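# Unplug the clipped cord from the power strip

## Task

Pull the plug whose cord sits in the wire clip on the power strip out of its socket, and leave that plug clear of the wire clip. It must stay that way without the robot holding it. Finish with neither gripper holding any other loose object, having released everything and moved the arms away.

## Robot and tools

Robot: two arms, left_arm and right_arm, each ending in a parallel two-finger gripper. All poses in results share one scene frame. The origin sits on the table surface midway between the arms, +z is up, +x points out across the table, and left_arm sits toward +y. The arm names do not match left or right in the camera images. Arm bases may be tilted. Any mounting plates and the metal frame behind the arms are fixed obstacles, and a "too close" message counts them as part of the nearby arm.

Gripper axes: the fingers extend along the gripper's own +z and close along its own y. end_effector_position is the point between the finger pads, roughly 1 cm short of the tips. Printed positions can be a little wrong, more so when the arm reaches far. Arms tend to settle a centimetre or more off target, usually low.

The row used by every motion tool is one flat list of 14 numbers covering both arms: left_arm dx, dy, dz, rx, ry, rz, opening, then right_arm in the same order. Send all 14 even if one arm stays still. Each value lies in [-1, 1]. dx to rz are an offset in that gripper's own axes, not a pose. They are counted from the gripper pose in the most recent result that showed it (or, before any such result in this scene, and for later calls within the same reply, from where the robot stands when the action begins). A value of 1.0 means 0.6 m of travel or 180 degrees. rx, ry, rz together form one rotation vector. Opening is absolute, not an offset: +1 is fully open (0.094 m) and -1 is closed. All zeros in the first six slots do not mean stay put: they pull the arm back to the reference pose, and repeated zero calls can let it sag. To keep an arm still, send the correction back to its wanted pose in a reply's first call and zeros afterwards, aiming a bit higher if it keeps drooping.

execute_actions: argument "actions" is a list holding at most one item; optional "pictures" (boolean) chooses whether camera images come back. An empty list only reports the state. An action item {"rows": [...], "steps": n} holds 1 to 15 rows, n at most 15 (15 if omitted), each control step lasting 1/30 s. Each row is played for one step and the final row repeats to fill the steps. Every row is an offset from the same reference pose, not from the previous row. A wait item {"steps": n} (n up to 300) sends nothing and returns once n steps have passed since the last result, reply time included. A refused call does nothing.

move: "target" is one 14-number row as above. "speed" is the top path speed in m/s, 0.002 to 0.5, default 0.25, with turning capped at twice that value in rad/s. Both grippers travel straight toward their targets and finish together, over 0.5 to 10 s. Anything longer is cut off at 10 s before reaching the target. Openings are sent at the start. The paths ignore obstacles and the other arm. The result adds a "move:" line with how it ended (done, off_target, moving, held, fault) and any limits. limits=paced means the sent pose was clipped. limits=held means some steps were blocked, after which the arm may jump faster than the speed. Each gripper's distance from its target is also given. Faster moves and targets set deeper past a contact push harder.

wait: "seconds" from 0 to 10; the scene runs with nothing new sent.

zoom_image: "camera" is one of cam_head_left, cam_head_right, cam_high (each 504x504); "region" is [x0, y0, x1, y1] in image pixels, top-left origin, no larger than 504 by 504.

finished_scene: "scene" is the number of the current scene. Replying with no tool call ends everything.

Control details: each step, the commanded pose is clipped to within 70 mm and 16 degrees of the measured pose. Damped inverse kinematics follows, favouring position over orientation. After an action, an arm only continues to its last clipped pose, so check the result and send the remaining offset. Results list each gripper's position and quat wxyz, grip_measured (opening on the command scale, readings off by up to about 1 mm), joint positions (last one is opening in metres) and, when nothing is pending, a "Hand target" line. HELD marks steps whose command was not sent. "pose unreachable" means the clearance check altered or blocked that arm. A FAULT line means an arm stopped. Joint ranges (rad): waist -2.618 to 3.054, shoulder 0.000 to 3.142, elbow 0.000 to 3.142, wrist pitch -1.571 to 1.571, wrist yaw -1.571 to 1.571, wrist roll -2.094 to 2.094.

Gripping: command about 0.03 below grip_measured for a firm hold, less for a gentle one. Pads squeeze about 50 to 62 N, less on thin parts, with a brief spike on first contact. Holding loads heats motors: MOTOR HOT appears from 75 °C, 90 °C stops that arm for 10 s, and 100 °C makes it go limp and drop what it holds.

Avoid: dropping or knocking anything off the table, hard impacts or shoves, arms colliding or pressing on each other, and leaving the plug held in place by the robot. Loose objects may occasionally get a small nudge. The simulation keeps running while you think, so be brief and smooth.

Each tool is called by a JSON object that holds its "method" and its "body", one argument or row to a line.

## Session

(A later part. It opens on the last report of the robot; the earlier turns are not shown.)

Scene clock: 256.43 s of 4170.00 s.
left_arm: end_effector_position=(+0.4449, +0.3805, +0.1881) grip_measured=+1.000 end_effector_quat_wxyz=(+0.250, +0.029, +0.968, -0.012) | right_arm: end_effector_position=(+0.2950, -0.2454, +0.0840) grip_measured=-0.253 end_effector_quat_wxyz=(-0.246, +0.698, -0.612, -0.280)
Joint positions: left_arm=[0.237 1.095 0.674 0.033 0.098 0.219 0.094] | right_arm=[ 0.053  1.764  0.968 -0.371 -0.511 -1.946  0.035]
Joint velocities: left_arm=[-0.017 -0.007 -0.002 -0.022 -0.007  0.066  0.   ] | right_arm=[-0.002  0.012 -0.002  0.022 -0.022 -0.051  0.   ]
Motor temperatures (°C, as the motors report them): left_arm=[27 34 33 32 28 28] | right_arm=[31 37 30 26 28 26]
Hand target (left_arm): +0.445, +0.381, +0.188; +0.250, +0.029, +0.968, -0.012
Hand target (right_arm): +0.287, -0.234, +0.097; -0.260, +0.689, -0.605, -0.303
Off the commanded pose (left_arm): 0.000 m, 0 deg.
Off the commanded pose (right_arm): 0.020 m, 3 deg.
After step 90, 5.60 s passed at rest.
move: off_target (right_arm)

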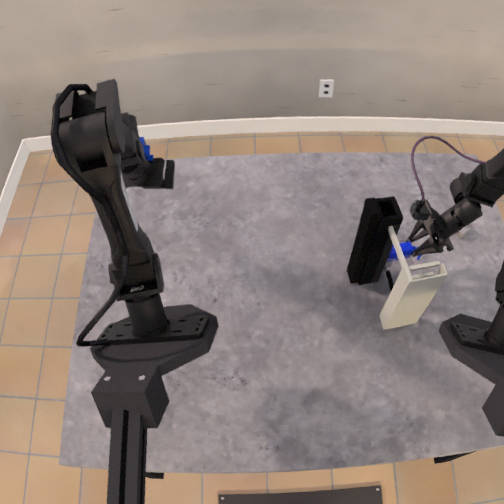

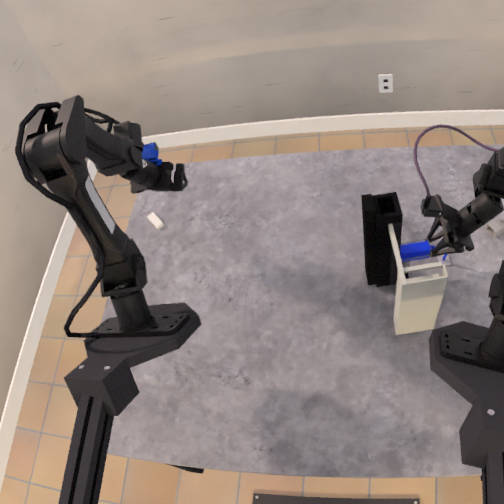

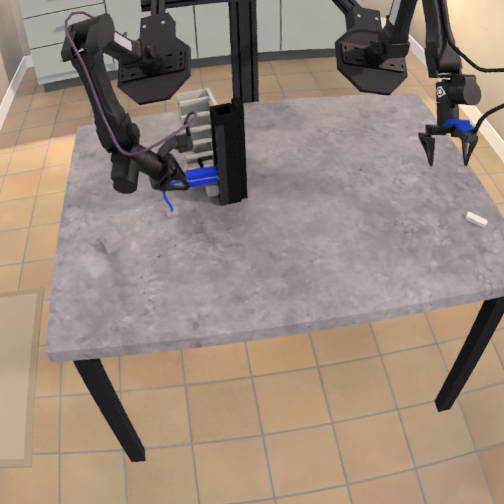

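{"method": "move", "body": {
  "target": [0,0,0,0,0,0,1, 0.0,0.018,-0.008,0,0,0,0.35],
  "speed": 0.03
}}

Scene clock: 268.27 s of 4170.00 s.
left_arm: end_effector_position=(+0.4449, +0.3805, +0.1881) grip_measured=+1.000 end_effector_quat_wxyz=(+0.250, +0.029, +0.968, -0.012) | right_arm: end_effector_position=(+0.2899, -0.2503, +0.0832) grip_measured=+0.348 end_effector_quat_wxyz=(-0.243, +0.698, -0.614, -0.278)
Joint positions: left_arm=[0.237 1.095 0.674 0.033 0.098 0.219 0.094] | right_arm=[ 0.039  1.756  0.951 -0.37  -0.509 -1.959  0.063]
Joint velocities: left_arm=[ 0.012 -0.012 -0.007 -0.022  0.007 -0.037  0.   ] | right_arm=[-0.012 -0.012 -0.007  0.037 -0.007 -0.066 -0.001]
Motor temperatures (°C, as the motors report them): left_arm=[27 34 33 32 28 28] | right_arm=[31 38 30 27 28 26]
Hand target (left_arm): +0.445, +0.381, +0.188; +0.250, +0.029, +0.968, -0.012
Hand target (right_arm): +0.285, -0.250, +0.087; -0.246, +0.698, -0.612, -0.279
Off the commanded pose (left_arm): 0.000 m, 0 deg.
Off the commanded pose (right_arm): 0.007 m, 1 deg.
After step 90, 8.07 s passed at rest.
move: done

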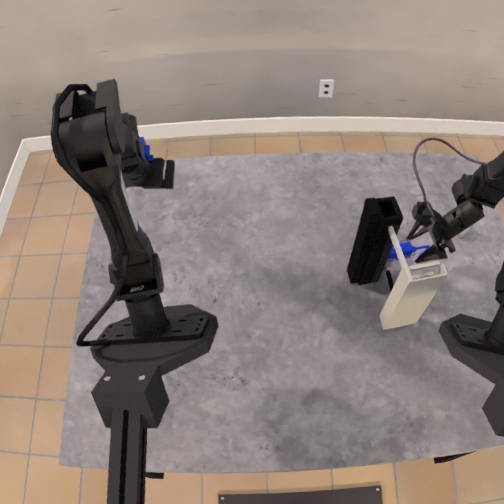

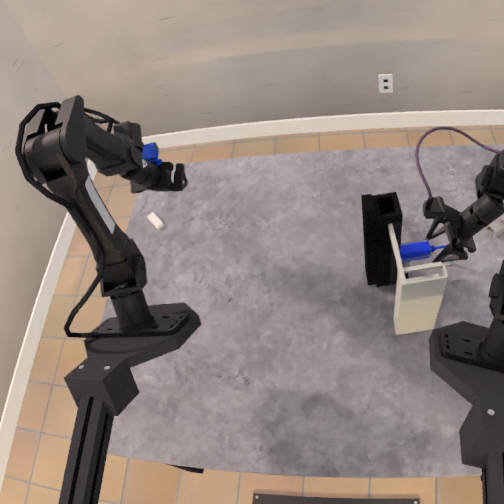

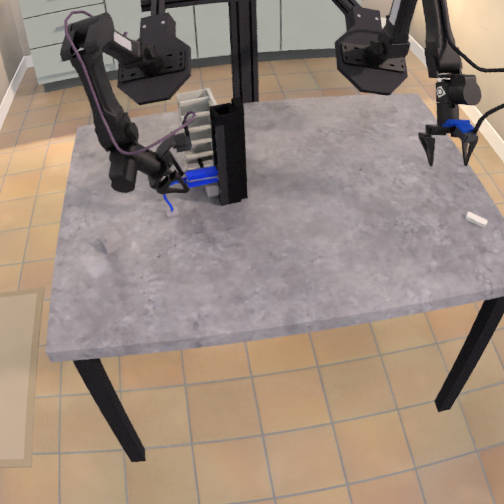

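{"method": "move", "body": {
  "target": [0,0,0,0,0,0,1, -0.0432,0.0099,0.0206,0,-0.03,0,0.35],
  "speed": 0.03
}}

{"method": "zoom_image", "body": {
  "camera": "cam_high",
  "region": [140, 140, 230, 220]
}}

{"method": "zoom_image", "body": {
  "camera": "cam_head_right",
  "region": [395, 200, 475, 280]
}}

{"method": "zoom_image", "body": {
  "camera": "cam_head_left",
  "region": [375, 200, 455, 280]
}}

Scene clock: 279.10 s of 4170.00 s.
left_arm: end_effector_position=(+0.4449, +0.3805, +0.1881) grip_measured=+1.000 end_effector_quat_wxyz=(+0.250, +0.029, +0.968, -0.012) | right_arm: end_effector_position=(+0.2943, -0.2359, +0.0913) grip_measured=+0.348 end_effector_quat_wxyz=(-0.266, +0.692, -0.605, -0.289)
Joint positions: left_arm=[0.237 1.095 0.674 0.033 0.098 0.219 0.094] | right_arm=[ 0.064  1.756  0.951 -0.36  -0.553 -1.945  0.063]
Joint velocities: left_arm=[ 0.017  0.002 -0.017  0.037  0.051 -0.022  0.   ] | right_arm=[-0.007 -0.022 -0.002  0.007  0.007  0.007 -0.002]
Motor temperatures (°C, as the motors report them): left_arm=[27 34 33 32 28 28] | right_arm=[31 39 30 26 28 26]
Hand target (left_arm): +0.445, +0.381, +0.188; +0.250, +0.029, +0.968, -0.012
Hand target (right_arm): +0.280, -0.225, +0.092; -0.270, +0.684, -0.601, -0.311
Off the commanded pose (left_arm): 0.000 m, 0 deg.
Off the commanded pose (right_arm): 0.018 m, 3 deg.
After step 90, 6.00 s passed at rest.
move: off_target (right_arm)

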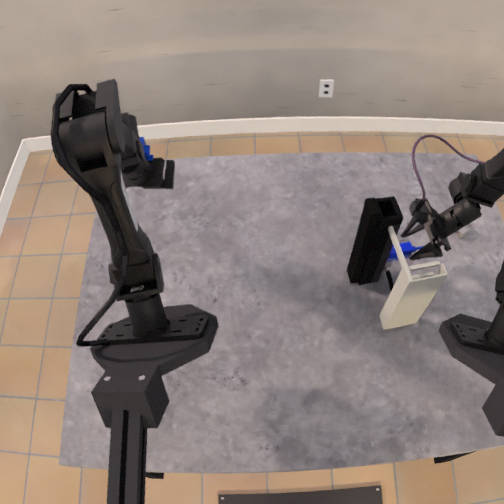

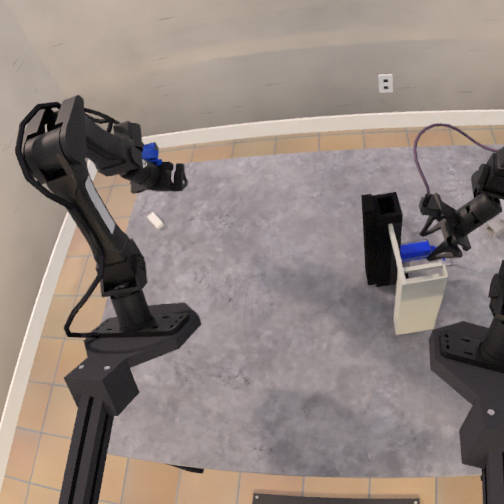

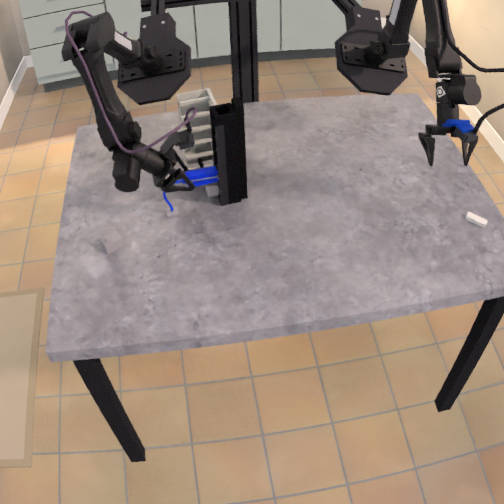

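Region (140, 140, 230, 220) of cam_high's 504x504 image, scaled by 5.600, with more detail than that image has.

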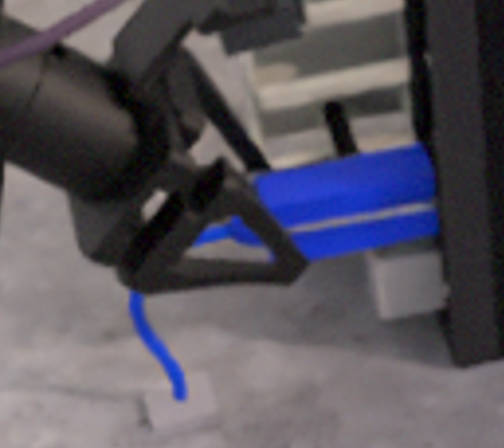

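Region (395, 200, 475, 280) of cam_head_right's 504x504 image, scaled by 6.300, with more detail than that image has.

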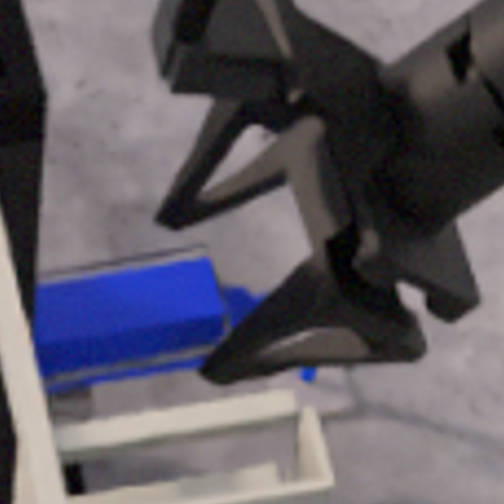

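Region (375, 200, 455, 280) of cam_head_left's 504x504 image, scaled by 6.300, with more detail than that image has.

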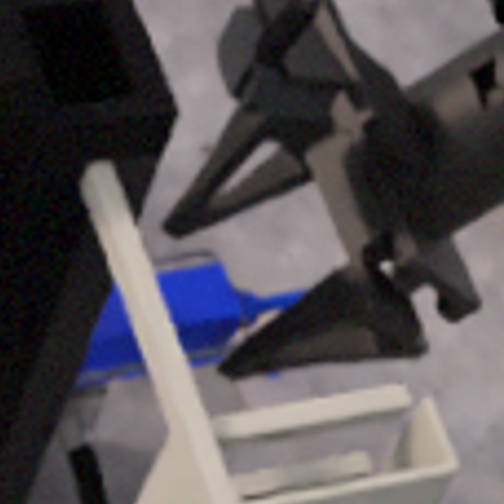

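{"method": "move", "body": {
  "target": [0,0,0,0,0,0,1, -0.0016,0.0175,0.0108,0,0,0,0.2],
  "speed": 0.03
}}

{"method": "zoom_image", "body": {
  "camera": "cam_high",
  "region": [140, 140, 230, 220]
}}

{"method": "zoom_image", "body": {
  "camera": "cam_head_right",
  "region": [395, 200, 475, 280]
}}

Scene clock: 288.57 s of 4170.00 s.
left_arm: end_effector_position=(+0.4449, +0.3805, +0.1881) grip_measured=+1.000 end_effector_quat_wxyz=(+0.250, +0.029, +0.968, -0.012) | right_arm: end_effector_position=(+0.2906, -0.2353, +0.0885) grip_measured=+0.202 end_effector_quat_wxyz=(-0.266, +0.694, -0.606, -0.285)
Joint positions: left_arm=[0.237 1.095 0.674 0.033 0.098 0.219 0.094] | right_arm=[ 0.064  1.756  0.929 -0.329 -0.549 -1.945  0.056]
Joint velocities: left_arm=[-0.007  0.017  0.002  0.022 -0.066 -0.081  0.   ] | right_arm=[-0.007 -0.007 -0.012 -0.007 -0.066 -0.022 -0.   ]
Motor temperatures (°C, as the motors report them): left_arm=[27 35 33 32 28 28] | right_arm=[31 38 30 26 28 26]
Hand target (left_arm): +0.445, +0.381, +0.188; +0.250, +0.029, +0.968, -0.012
Hand target (right_arm): +0.283, -0.232, +0.087; -0.266, +0.692, -0.605, -0.289
Off the commanded pose (left_arm): 0.000 m, 0 deg.
Off the commanded pose (right_arm): 0.008 m, 1 deg.
After step 90, 5.77 s passed at rest.
move: done

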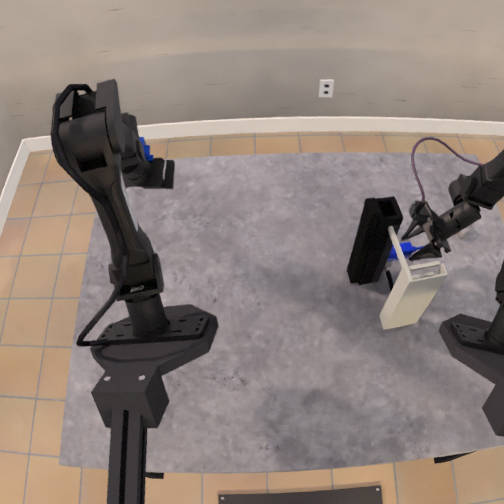

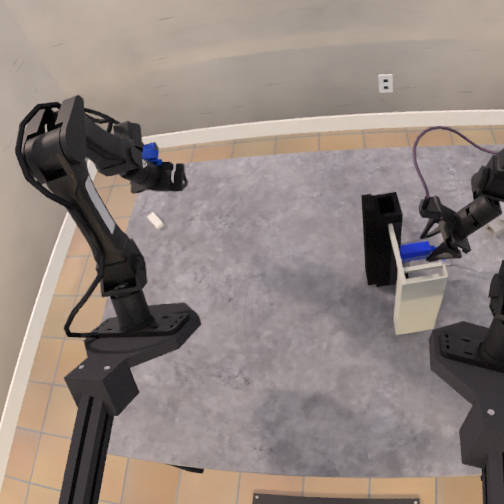

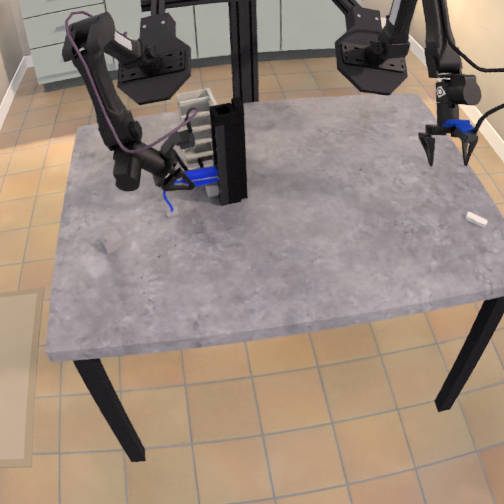

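Region (140, 140, 230, 220) of cam_high's 504x504 image, scaled by 5.600, with more detail than that image has.

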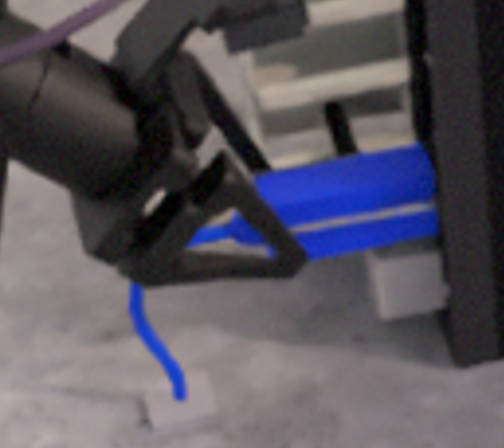

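Region (395, 200, 475, 280) of cam_head_right's 504x504 image, scaled by 6.300, with more detail than that image has.

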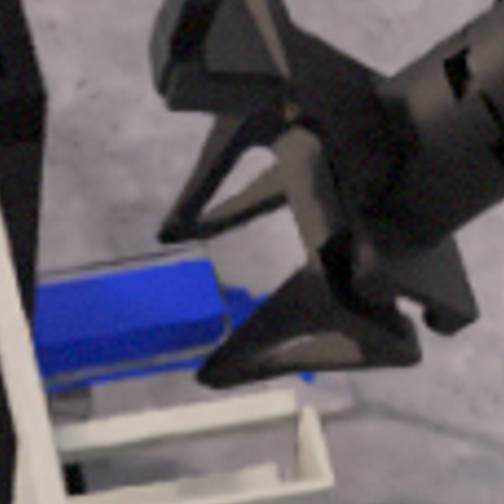

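{"method": "execute_actions", "body": {
  "actions": [
    {"rows": [[0,0,0,0,0,0,1,0,0,0,0,0,0,0.16],[0,0,0,0,0,0,1,0,0,0,0,0,0,0.12],[0,0,0,0,0,0,1,0,0,0,0,0,0,0.08],[0,0,0,0,0,0,1,0,0,0,0,0,0,0.05],[0,0,0,0,0,0,1,0,0,0,0,0,0,0.03],[0,0,0,0,0,0,1,0,0,0,0,0,0,0.01],[0,0,0,0,0,0,1,0,0,0,0,0,0,-0.01],[0,0,0,0,0,0,1,0,0,0,0,0,0,-0.03],[0,0,0,0,0,0,1,0,0,0,0,0,0,-0.05],[0,0,0,0,0,0,1,0,0,0,0,0,0,-0.06],[0,0,0,0,0,0,1,0,0,0,0,0,0,-0.07],[0,0,0,0,0,0,1,0,0,0,0,0,0,-0.08]], "steps": 15}
  ],
  "pictures": false
}}

{"method": "wait", "body": {
  "seconds": 0.3
}}

{"method": "zoom_image", "body": {
  "camera": "cam_high",
  "region": [140, 140, 230, 220]
}}

{"method": "zoom_image", "body": {
  "camera": "cam_head_right",
  "region": [395, 200, 475, 280]
}}

Scene clock: 295.10 s of 4170.00 s.
left_arm: end_effector_position=(+0.4449, +0.3805, +0.1881) grip_measured=+1.000 end_effector_quat_wxyz=(+0.250, +0.029, +0.968, -0.012) | right_arm: end_effector_position=(+0.2884, -0.2363, +0.0878) grip_measured=-0.049 end_effector_quat_wxyz=(-0.260, +0.695, -0.606, -0.286)
Joint positions: left_arm=[0.237 1.095 0.674 0.033 0.098 0.219 0.094] | right_arm=[ 0.064  1.756  0.929 -0.337 -0.539 -1.945  0.045]
Joint velocities: left_arm=[ 0.012 -0.002 -0.007 -0.022 -0.095  0.007  0.   ] | right_arm=[ 0.002 -0.002  0.027 -0.022 -0.007 -0.051 -0.001]
Motor temperatures (°C, as the motors report them): left_arm=[27 35 33 32 28 28] | right_arm=[31 38 30 26 28 26]
Hand target (left_arm): +0.445, +0.381, +0.188; +0.250, +0.029, +0.968, -0.012
Hand target (right_arm): +0.291, -0.235, +0.088; -0.266, +0.694, -0.606, -0.285
Off the commanded pose (left_arm): 0.000 m, 0 deg.
Off the commanded pose (right_arm): 0.003 m, 1 deg.
Steps of this call (steps 1 to 90: nothing new was sent; then 3.03 s passed at rest; steps 91 to 105: all 15 steps of this action). Readings (end_effector_position):
91: left_arm (+0.4449, +0.3805, +0.1881) | right_arm (+0.2919, -0.2355, +0.0881)
92: left_arm (+0.4449, +0.3805, +0.1881) | right_arm (+0.2916, -0.2357, +0.0880)
94: left_arm (+0.4449, +0.3805, +0.1881) | right_arm (+0.2901, -0.2359, +0.0879)
98: left_arm (+0.4449, +0.3805, +0.1881) | right_arm (+0.2884, -0.2362, +0.0878)
105: the state above

Scene clock: 295.40 s of 4170.00 s.
left_arm: end_effector_position=(+0.4449, +0.3805, +0.1881) grip_measured=+1.000 end_effector_quat_wxyz=(+0.250, +0.029, +0.968, -0.012) | right_arm: end_effector_position=(+0.2884, -0.2363, +0.0878) grip_measured=-0.049 end_effector_quat_wxyz=(-0.260, +0.695, -0.606, -0.286)
Joint positions: left_arm=[0.237 1.095 0.674 0.033 0.098 0.219 0.094] | right_arm=[ 0.064  1.756  0.929 -0.337 -0.539 -1.945  0.045]
Joint velocities: left_arm=[-0.002 -0.022  0.002  0.037 -0.022 -0.11   0.   ] | right_arm=[-0.002  0.007 -0.002  0.022 -0.007 -0.007 -0.001]
Motor temperatures (°C, as the motors report them): left_arm=[27 35 33 32 28 28] | right_arm=[31 38 30 26 28 26]
Hand target (left_arm): +0.445, +0.381, +0.188; +0.250, +0.029, +0.968, -0.012
Hand target (right_arm): +0.291, -0.235, +0.088; -0.266, +0.694, -0.606, -0.285
Off the commanded pose (left_arm): 0.000 m, 0 deg.
Off the commanded pose (right_arm): 0.003 m, 1 deg.
Steps of this call (steps 1 to 9: nothing new was sent). Readings (end_effector_position):
1: left_arm (+0.4449, +0.3805, +0.1881) | right_arm (+0.2884, -0.2363, +0.0878)
2: left_arm (+0.4449, +0.3805, +0.1881) | right_arm (+0.2884, -0.2363, +0.0878)
4: left_arm (+0.4449, +0.3805, +0.1881) | right_arm (+0.2884, -0.2363, +0.0878)
8: left_arm (+0.4449, +0.3805, +0.1881) | right_arm (+0.2884, -0.2363, +0.0878)
9: the state above

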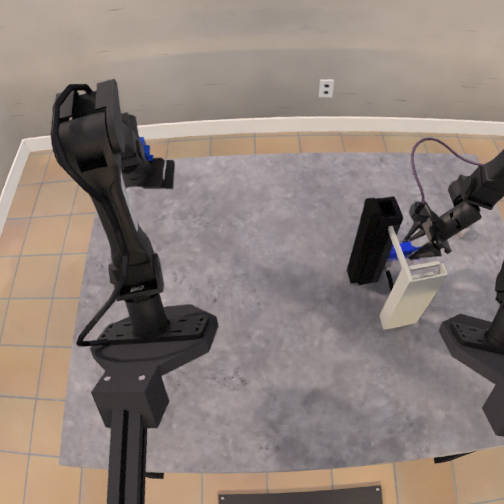

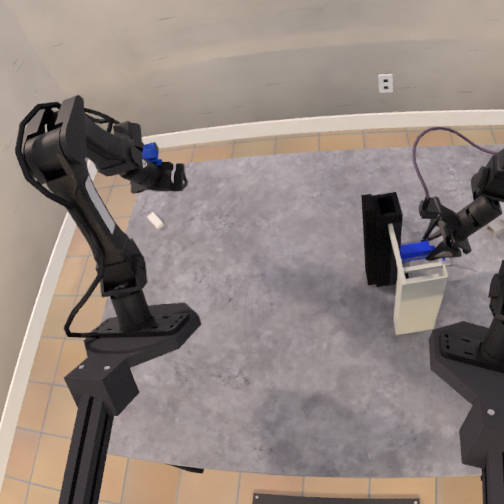

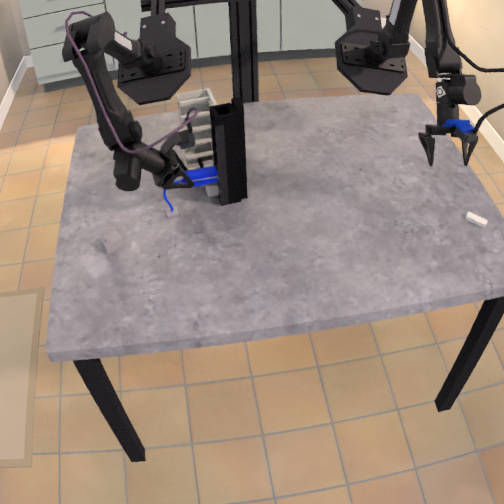

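Region (140, 140, 230, 220) of cam_high's 504x504 image, scaled by 5.600, with more detail than that image has.

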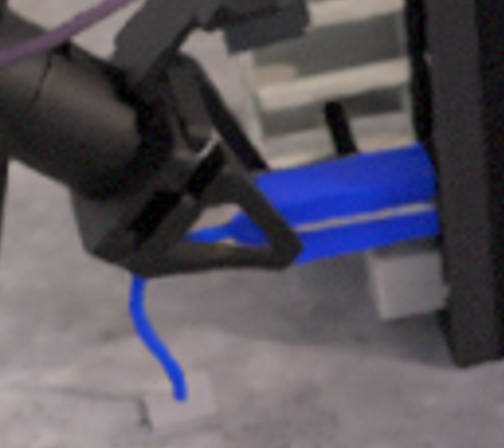

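Region (395, 200, 475, 280) of cam_head_right's 504x504 image, scaled by 6.300, with more detail than that image has.

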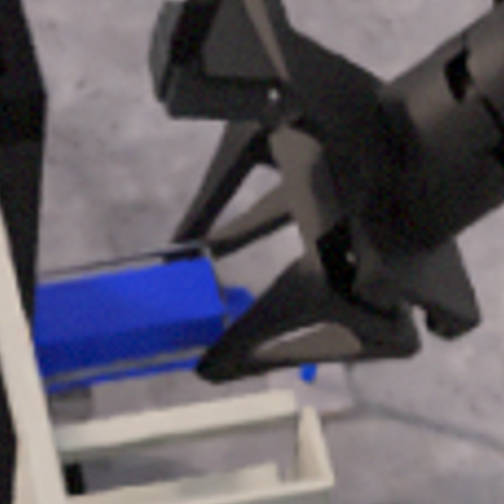

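{"method": "move", "body": {
  "target": [0,0,0,0,0,0,1, -0.0451,-0.0004,-0.0301,0,0.03,0,-0.07],
  "speed": 0.03
}}

{"method": "zoom_image", "body": {
  "camera": "cam_high",
  "region": [140, 120, 240, 220]
}}

{"method": "zoom_image", "body": {
  "camera": "cam_head_right",
  "region": [390, 190, 480, 280]
}}

Scene clock: 308.47 s of 4170.00 s.
left_arm: end_effector_position=(+0.4449, +0.3805, +0.1881) grip_measured=+1.000 end_effector_quat_wxyz=(+0.250, +0.029, +0.968, -0.012) | right_arm: end_effector_position=(+0.2879, -0.2319, +0.1103) grip_measured=-0.049 end_effector_quat_wxyz=(-0.225, +0.709, -0.619, -0.252)
Joint positions: left_arm=[0.237 1.095 0.674 0.033 0.098 0.219 0.094] | right_arm=[ 0.152  1.623  0.867 -0.34  -0.399 -1.841  0.045]
Joint velocities: left_arm=[ 0.007 -0.007 -0.002 -0.022 -0.037 -0.022  0.   ] | right_arm=[-0.012 -0.002  0.012  0.066 -0.051 -0.037 -0.001]
Motor temperatures (°C, as the motors report them): left_arm=[27 35 33 33 28 28] | right_arm=[31 38 30 26 28 26]
Hand target (left_arm): +0.445, +0.381, +0.188; +0.250, +0.029, +0.968, -0.012
Hand target (right_arm): +0.287, -0.230, +0.119; -0.232, +0.707, -0.618, -0.254
Off the commanded pose (left_arm): 0.000 m, 0 deg.
Off the commanded pose (right_arm): 0.010 m, 1 deg.
After step 90, 8.27 s passed at rest.
move: done

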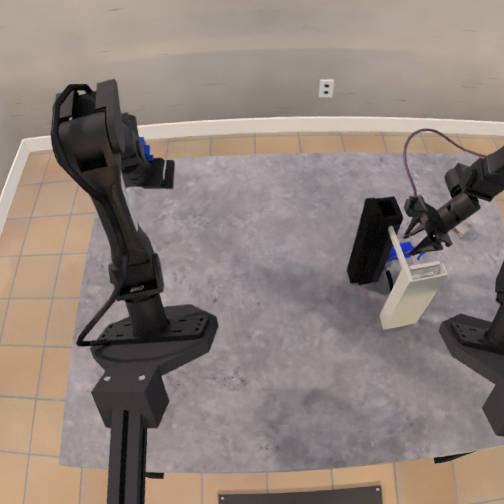

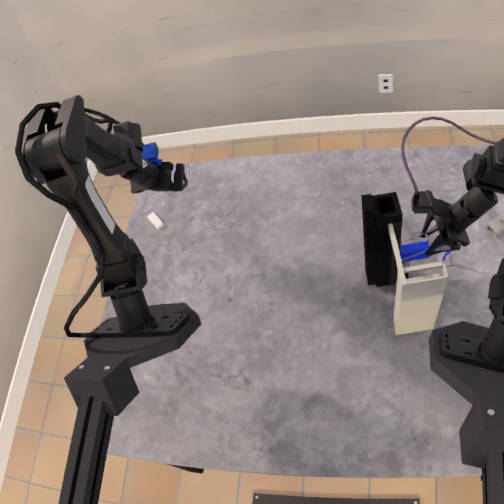

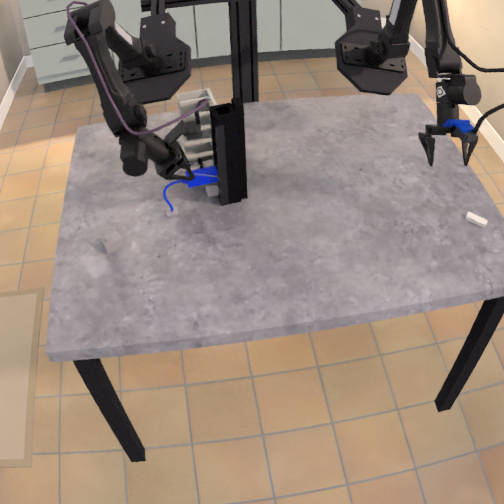

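Region (140, 120, 240, 220) of cam_high's 504x504 image, scaled by 5.040, with more detail than that image has.

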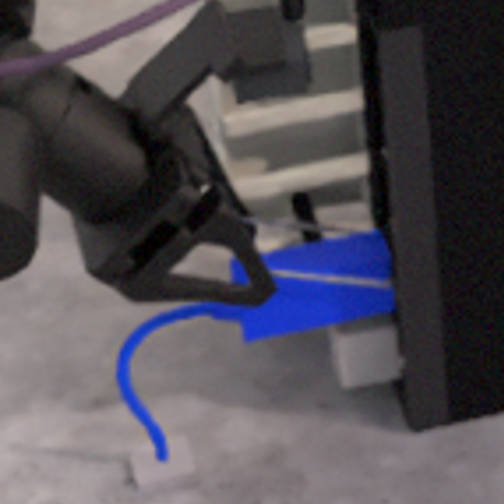

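Region (390, 190, 480, 280) of cam_head_right's 504x504 image, scaled by 5.600, with more detail than that image has.

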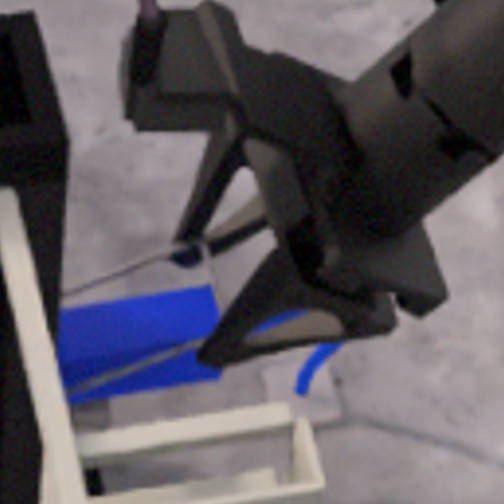

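{"method": "move", "body": {
  "target": [0,0,0,0,0,0,1, -0.0816,0,-0.0249,0,-0.035,0,-0.068],
  "speed": 0.03
}}

{"method": "zoom_image", "body": {
  "camera": "cam_high",
  "region": [140, 100, 250, 210]
}}

{"method": "zoom_image", "body": {
  "camera": "cam_head_right",
  "region": [380, 180, 480, 280]
}}

Scene clock: 320.70 s of 4170.00 s.
left_arm: end_effector_position=(+0.4449, +0.3805, +0.1881) grip_measured=+1.000 end_effector_quat_wxyz=(+0.250, +0.029, +0.968, -0.012) | right_arm: end_effector_position=(+0.2861, -0.2173, +0.1324) grip_measured=-0.049 end_effector_quat_wxyz=(-0.225, +0.705, -0.617, -0.268)
Joint positions: left_arm=[0.237 1.095 0.674 0.033 0.098 0.219 0.094] | right_arm=[ 0.211  1.567  0.867 -0.4   -0.392 -1.784  0.045]
Joint velocities: left_arm=[-0.002  0.012 -0.002  0.007  0.022 -0.007  0.   ] | right_arm=[-0.017 -0.002 -0.002  0.022 -0.037 -0.022  0.   ]
Motor temperatures (°C, as the motors report them): left_arm=[27 35 33 33 28 28] | right_arm=[31 39 30 26 28 26]
Hand target (left_arm): +0.445, +0.381, +0.188; +0.250, +0.029, +0.968, -0.012
Hand target (right_arm): +0.283, -0.204, +0.152; -0.257, +0.695, -0.605, -0.292
Off the commanded pose (left_arm): 0.000 m, 0 deg.
Off the commanded pose (right_arm): 0.025 m, 5 deg.
After step 90, 7.17 s passed at rest.
move: off_target (right_arm)

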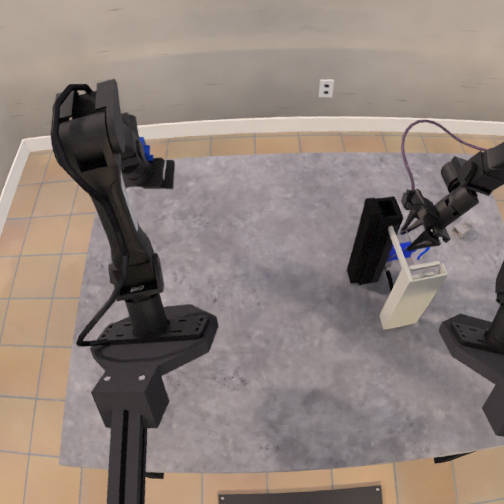

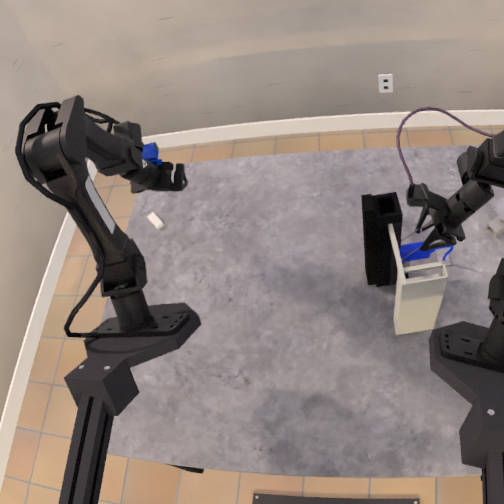

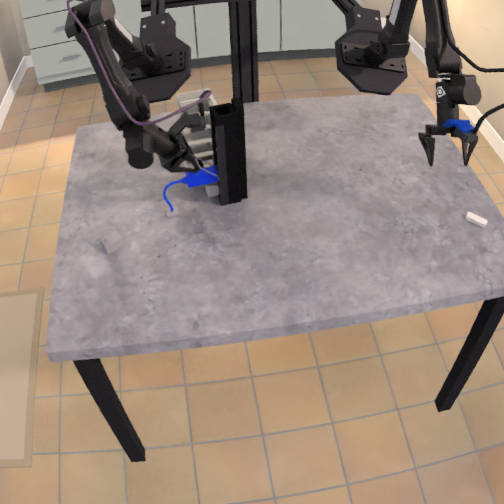

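Region (140, 100, 250, 210) of cam_high's 504x504 image, scaled by 4.582, with more detail than that image has.

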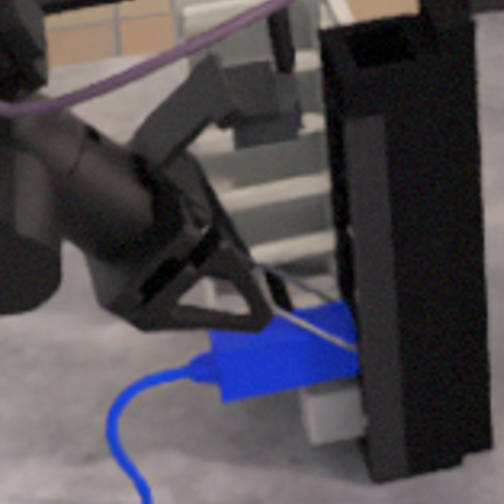

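Region (380, 180, 480, 280) of cam_head_right's 504x504 image, scaled by 5.040, with more detail than that image has.

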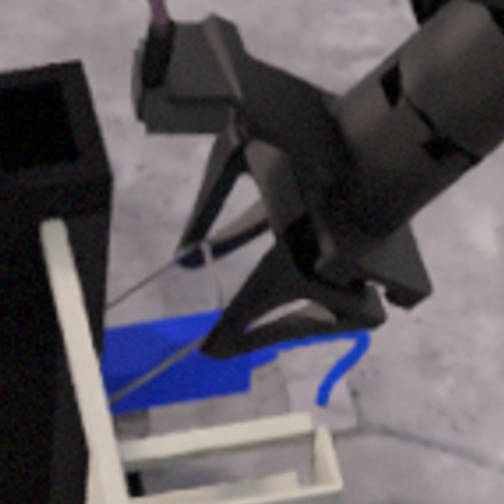

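{"method": "execute_actions", "body": {
  "actions": [
    {"rows": [[0,0,0,0,0,0,1,-0.005,0,-0.004,0,0,0,-0.065],[0,0,0,0,0,0,1,-0.005,0,-0.004,0,0,0,-0.062],[0,0,0,0,0,0,1,-0.005,0,-0.004,0,0,0,-0.059],[0,0,0,0,0,0,1,-0.005,0,-0.004,0,0,0,-0.057],[0,0,0,0,0,0,1,-0.005,0,-0.004,0,0,0,-0.055],[0,0,0,0,0,0,1,-0.005,0,-0.004,0,0,0,-0.053],[0,0,0,0,0,0,1,-0.005,0,-0.004,0,0,0,-0.051],[0,0,0,0,0,0,1,-0.005,0,-0.004,0,0,0,-0.049]], "steps": 15}
  ]
}}

{"method": "zoom_image", "body": {
  "camera": "cam_high",
  "region": [140, 100, 250, 210]
}}

Scene clock: 329.43 s of 4170.00 s.
left_arm: end_effector_position=(+0.4449, +0.3805, +0.1881) grip_measured=+1.000 end_effector_quat_wxyz=(+0.250, +0.029, +0.968, -0.012) | right_arm: end_effector_position=(+0.2860, -0.2189, +0.1311) grip_measured=-0.038 end_effector_quat_wxyz=(-0.220, +0.706, -0.619, -0.265)
Joint positions: left_arm=[0.237 1.095 0.674 0.033 0.098 0.219 0.094] | right_arm=[ 0.211  1.567  0.867 -0.399 -0.381 -1.783  0.045]
Joint velocities: left_arm=[-0.007  0.007 -0.017 -0.037 -0.037 -0.007  0.   ] | right_arm=[ 0.002 -0.012  0.017  0.007 -0.095 -0.037 -0.   ]
Motor temperatures (°C, as the motors report them): left_arm=[27 35 33 33 28 28] | right_arm=[31 40 30 26 29 26]
Hand target (left_arm): +0.445, +0.381, +0.188; +0.250, +0.029, +0.968, -0.012
Hand target (right_arm): +0.286, -0.217, +0.136; -0.225, +0.705, -0.617, -0.268
Off the commanded pose (left_arm): 0.000 m, 0 deg.
Off the commanded pose (right_arm): 0.006 m, 1 deg.
Steps of this call (steps 1 to 90: nothing new was sent; then 5.23 s passed at rest; steps 91 to 105: all 15 steps of this action). Readings (end_effector_position):
91: left_arm (+0.4449, +0.3805, +0.1881) | right_arm (+0.2860, -0.2181, +0.1318)
92: left_arm (+0.4449, +0.3805, +0.1881) | right_arm (+0.2859, -0.2186, +0.1314)
94: left_arm (+0.4449, +0.3805, +0.1881) | right_arm (+0.2860, -0.2189, +0.1312)
98: left_arm (+0.4449, +0.3805, +0.1881) | right_arm (+0.2860, -0.2189, +0.1311)
105: the state above

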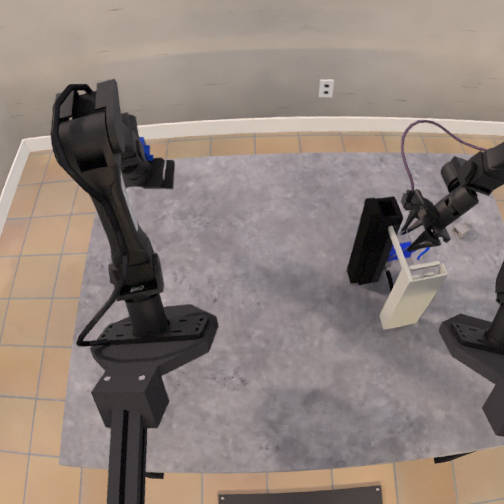

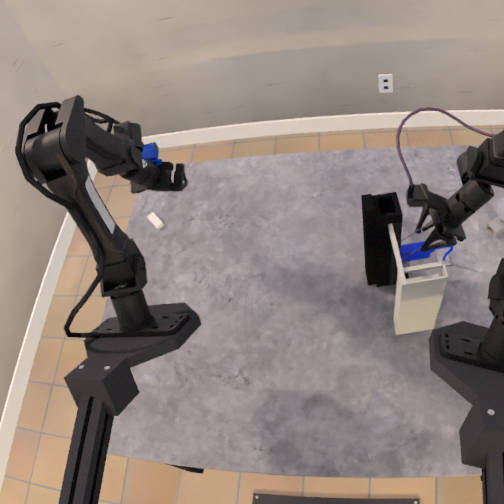

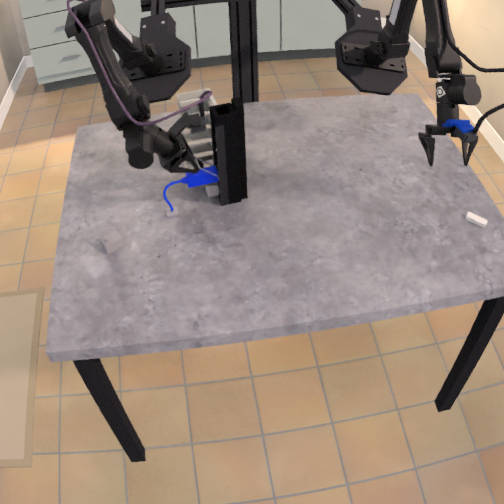

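Region (140, 100, 250, 210) of cam_high's 504x504 image, scaled by 4.582, with more detail than that image has.

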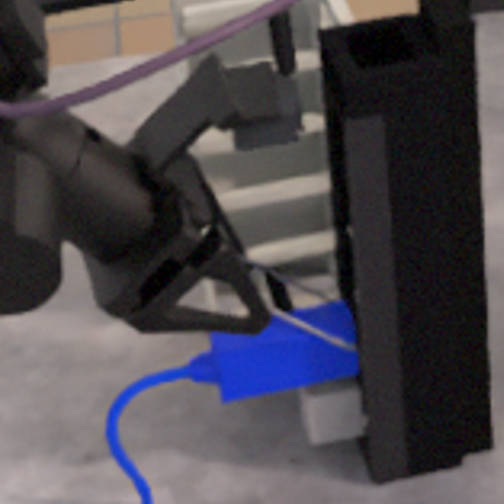

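{"method": "execute_actions", "body": {
  "actions": [
    {"rows": [[0,0,0,0,0,0,1,-0.005,0,-0.004,0,0,0,-0.046],[0,0,0,0,0,0,1,-0.005,0,-0.004,0,0,0,-0.043],[0,0,0,0,0,0,1,-0.005,0,-0.004,0,0,0,-0.041],[0,0,0,0,0,0,1,-0.005,0,-0.004,0,0,0,-0.039],[0,0,0,0,0,0,1,-0.005,0,-0.004,0,0,0,-0.037],[0,0,0,0,0,0,1,-0.005,0,-0.004,0,0,0,-0.035],[0,0,0,0,0,0,1,-0.005,0,-0.004,0,0,0,-0.034]], "steps": 15}
  ]
}}

{"method": "zoom_image", "body": {
  "camera": "cam_high",
  "region": [140, 100, 250, 210]
}}

Scene clock: 337.13 s of 4170.00 s.
left_arm: end_effector_position=(+0.4449, +0.3805, +0.1881) grip_measured=+1.000 end_effector_quat_wxyz=(+0.250, +0.029, +0.968, -0.012) | right_arm: end_effector_position=(+0.2859, -0.2192, +0.1309) grip_measured=-0.027 end_effector_quat_wxyz=(-0.219, +0.706, -0.619, -0.264)
Joint positions: left_arm=[0.237 1.095 0.674 0.033 0.098 0.219 0.094] | right_arm=[ 0.211  1.567  0.867 -0.399 -0.378 -1.781  0.046]
Joint velocities: left_arm=[ 0.002  0.012 -0.012 -0.007 -0.081 -0.051  0.   ] | right_arm=[-0.017  0.002 -0.002  0.022 -0.11  -0.007 -0.   ]
Motor temperatures (°C, as the motors report them): left_arm=[27 35 33 33 28 28] | right_arm=[31 39 30 26 29 26]
Hand target (left_arm): +0.445, +0.381, +0.188; +0.250, +0.029, +0.968, -0.012
Hand target (right_arm): +0.286, -0.218, +0.135; -0.220, +0.706, -0.619, -0.265
Off the commanded pose (left_arm): 0.000 m, 0 deg.
Off the commanded pose (right_arm): 0.004 m, 0 deg.
Steps of this call (steps 1 to 90: nothing new was sent; then 4.20 s passed at rest; steps 91 to 105: all 15 steps of this action). Readings (end_effector_position):
91: left_arm (+0.4449, +0.3805, +0.1881) | right_arm (+0.2859, -0.2191, +0.1310)
92: left_arm (+0.4449, +0.3805, +0.1881) | right_arm (+0.2859, -0.2192, +0.1309)
94: left_arm (+0.4449, +0.3805, +0.1881) | right_arm (+0.2859, -0.2192, +0.1309)
98: left_arm (+0.4449, +0.3805, +0.1881) | right_arm (+0.2859, -0.2192, +0.1309)
105: the state above

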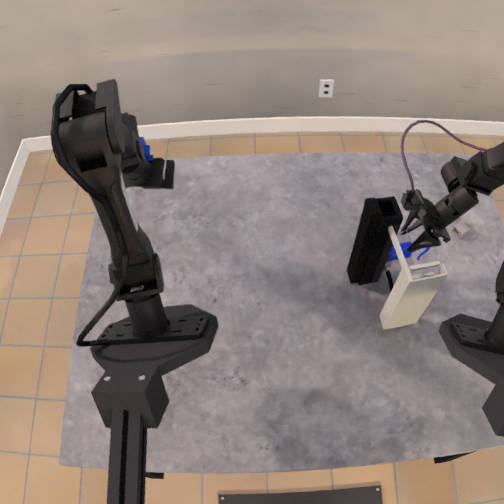

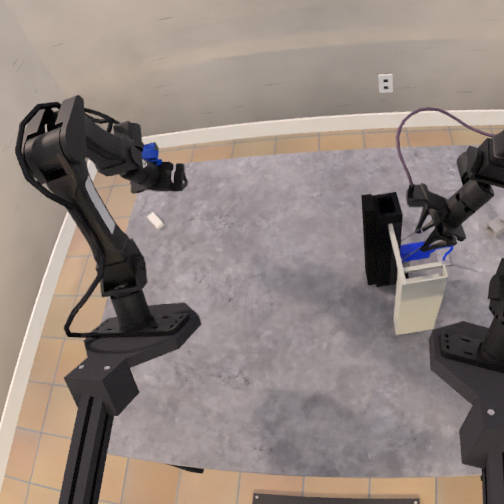

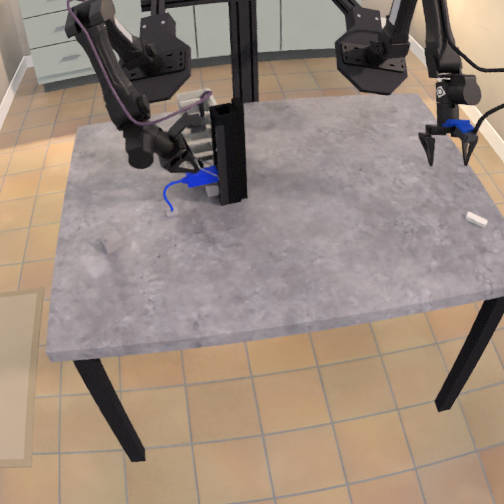

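Region (140, 100, 250, 210) of cam_high's 504x504 image, scaled by 4.582, with more detail than that image has.

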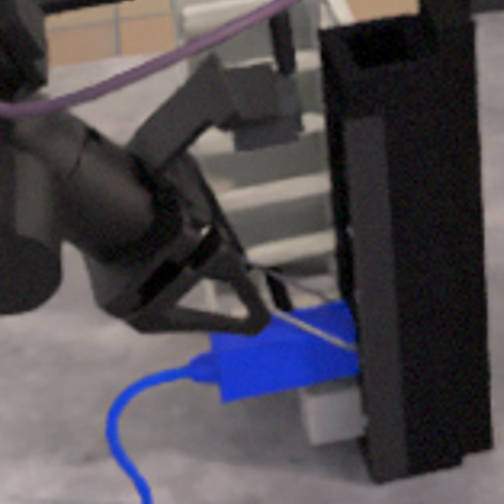

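{"method": "execute_actions", "body": {
  "actions": [
    {"rows": [[0,0,0,0,0,0,1,-0.005,0,-0.004,0,0,0,-0.031],[0,0,0,0,0,0,1,-0.005,0,-0.004,0,0,0,-0.028],[0,0,0,0,0,0,1,-0.005,0,-0.004,0,0,0,-0.025],[0,0,0,0,0,0,1,-0.005,0,-0.004,0,0,0,-0.022],[0,0,0,0,0,0,1,-0.005,0,-0.004,0,0,0,-0.019],[0,0,0,0,0,0,1,-0.005,0,-0.004,0,0,0,-0.017],[0,0,0,0,0,0,1,-0.005,0,-0.004,0,0,0,-0.015],[0,0,0,0,0,0,1,-0.005,0,-0.004,0,0,0,-0.013]], "steps": 15}
  ]
}}

{"method": "zoom_image", "body": {
  "camera": "cam_high",
  "region": [140, 100, 250, 210]
}}

Scene clock: 345.73 s of 4170.00 s.
left_arm: end_effector_position=(+0.4449, +0.3805, +0.1881) grip_measured=+1.000 end_effector_quat_wxyz=(+0.250, +0.029, +0.968, -0.012) | right_arm: end_effector_position=(+0.2859, -0.2192, +0.1309) grip_measured=-0.012 end_effector_quat_wxyz=(-0.219, +0.706, -0.620, -0.264)
Joint positions: left_arm=[0.237 1.095 0.674 0.033 0.098 0.219 0.094] | right_arm=[ 0.211  1.567  0.867 -0.399 -0.378 -1.78   0.046]
Joint velocities: left_arm=[-0.007 -0.002 -0.007  0.007  0.037  0.081  0.   ] | right_arm=[-0.017 -0.002 -0.012  0.007  0.037 -0.022  0.   ]
Motor temperatures (°C, as the motors report them): left_arm=[27 35 34 33 28 28] | right_arm=[31 39 30 26 28 26]
Hand target (left_arm): +0.445, +0.381, +0.188; +0.250, +0.029, +0.968, -0.012
Hand target (right_arm): +0.286, -0.218, +0.135; -0.219, +0.706, -0.619, -0.264
Off the commanded pose (left_arm): 0.000 m, 0 deg.
Off the commanded pose (right_arm): 0.004 m, 0 deg.
Steps of this call (steps 1 to 90: nothing new was sent; then 5.10 s passed at rest; steps 91 to 105: all 15 steps of this action). Readings (end_effector_position):
91: left_arm (+0.4449, +0.3805, +0.1881) | right_arm (+0.2859, -0.2192, +0.1309)
92: left_arm (+0.4449, +0.3805, +0.1881) | right_arm (+0.2859, -0.2192, +0.1309)
94: left_arm (+0.4449, +0.3805, +0.1881) | right_arm (+0.2859, -0.2192, +0.1309)
98: left_arm (+0.4449, +0.3805, +0.1881) | right_arm (+0.2859, -0.2192, +0.1309)
105: the state above

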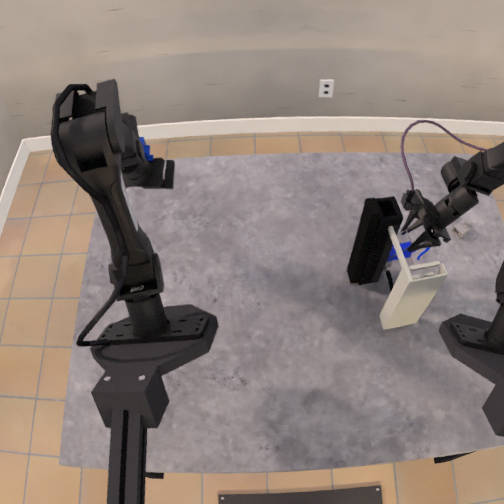

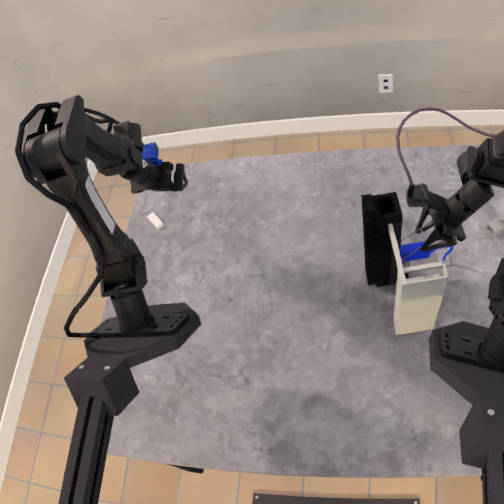

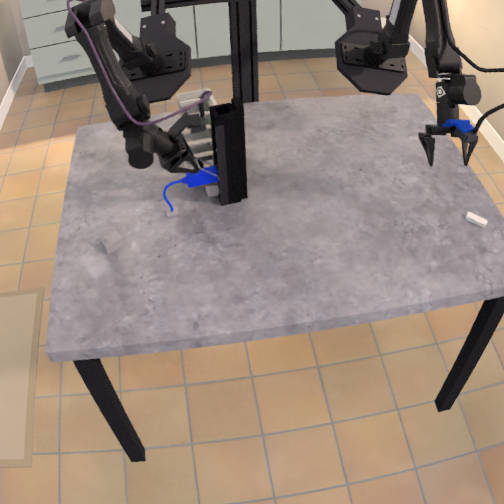

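Region (140, 100, 250, 210) of cam_high's 504x504 image, scaled by 4.582, with more detail than that image has.

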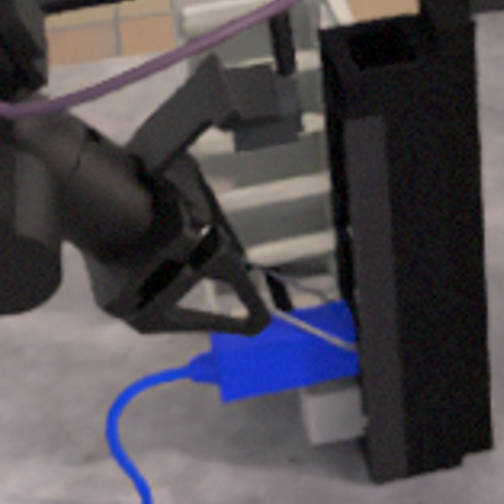

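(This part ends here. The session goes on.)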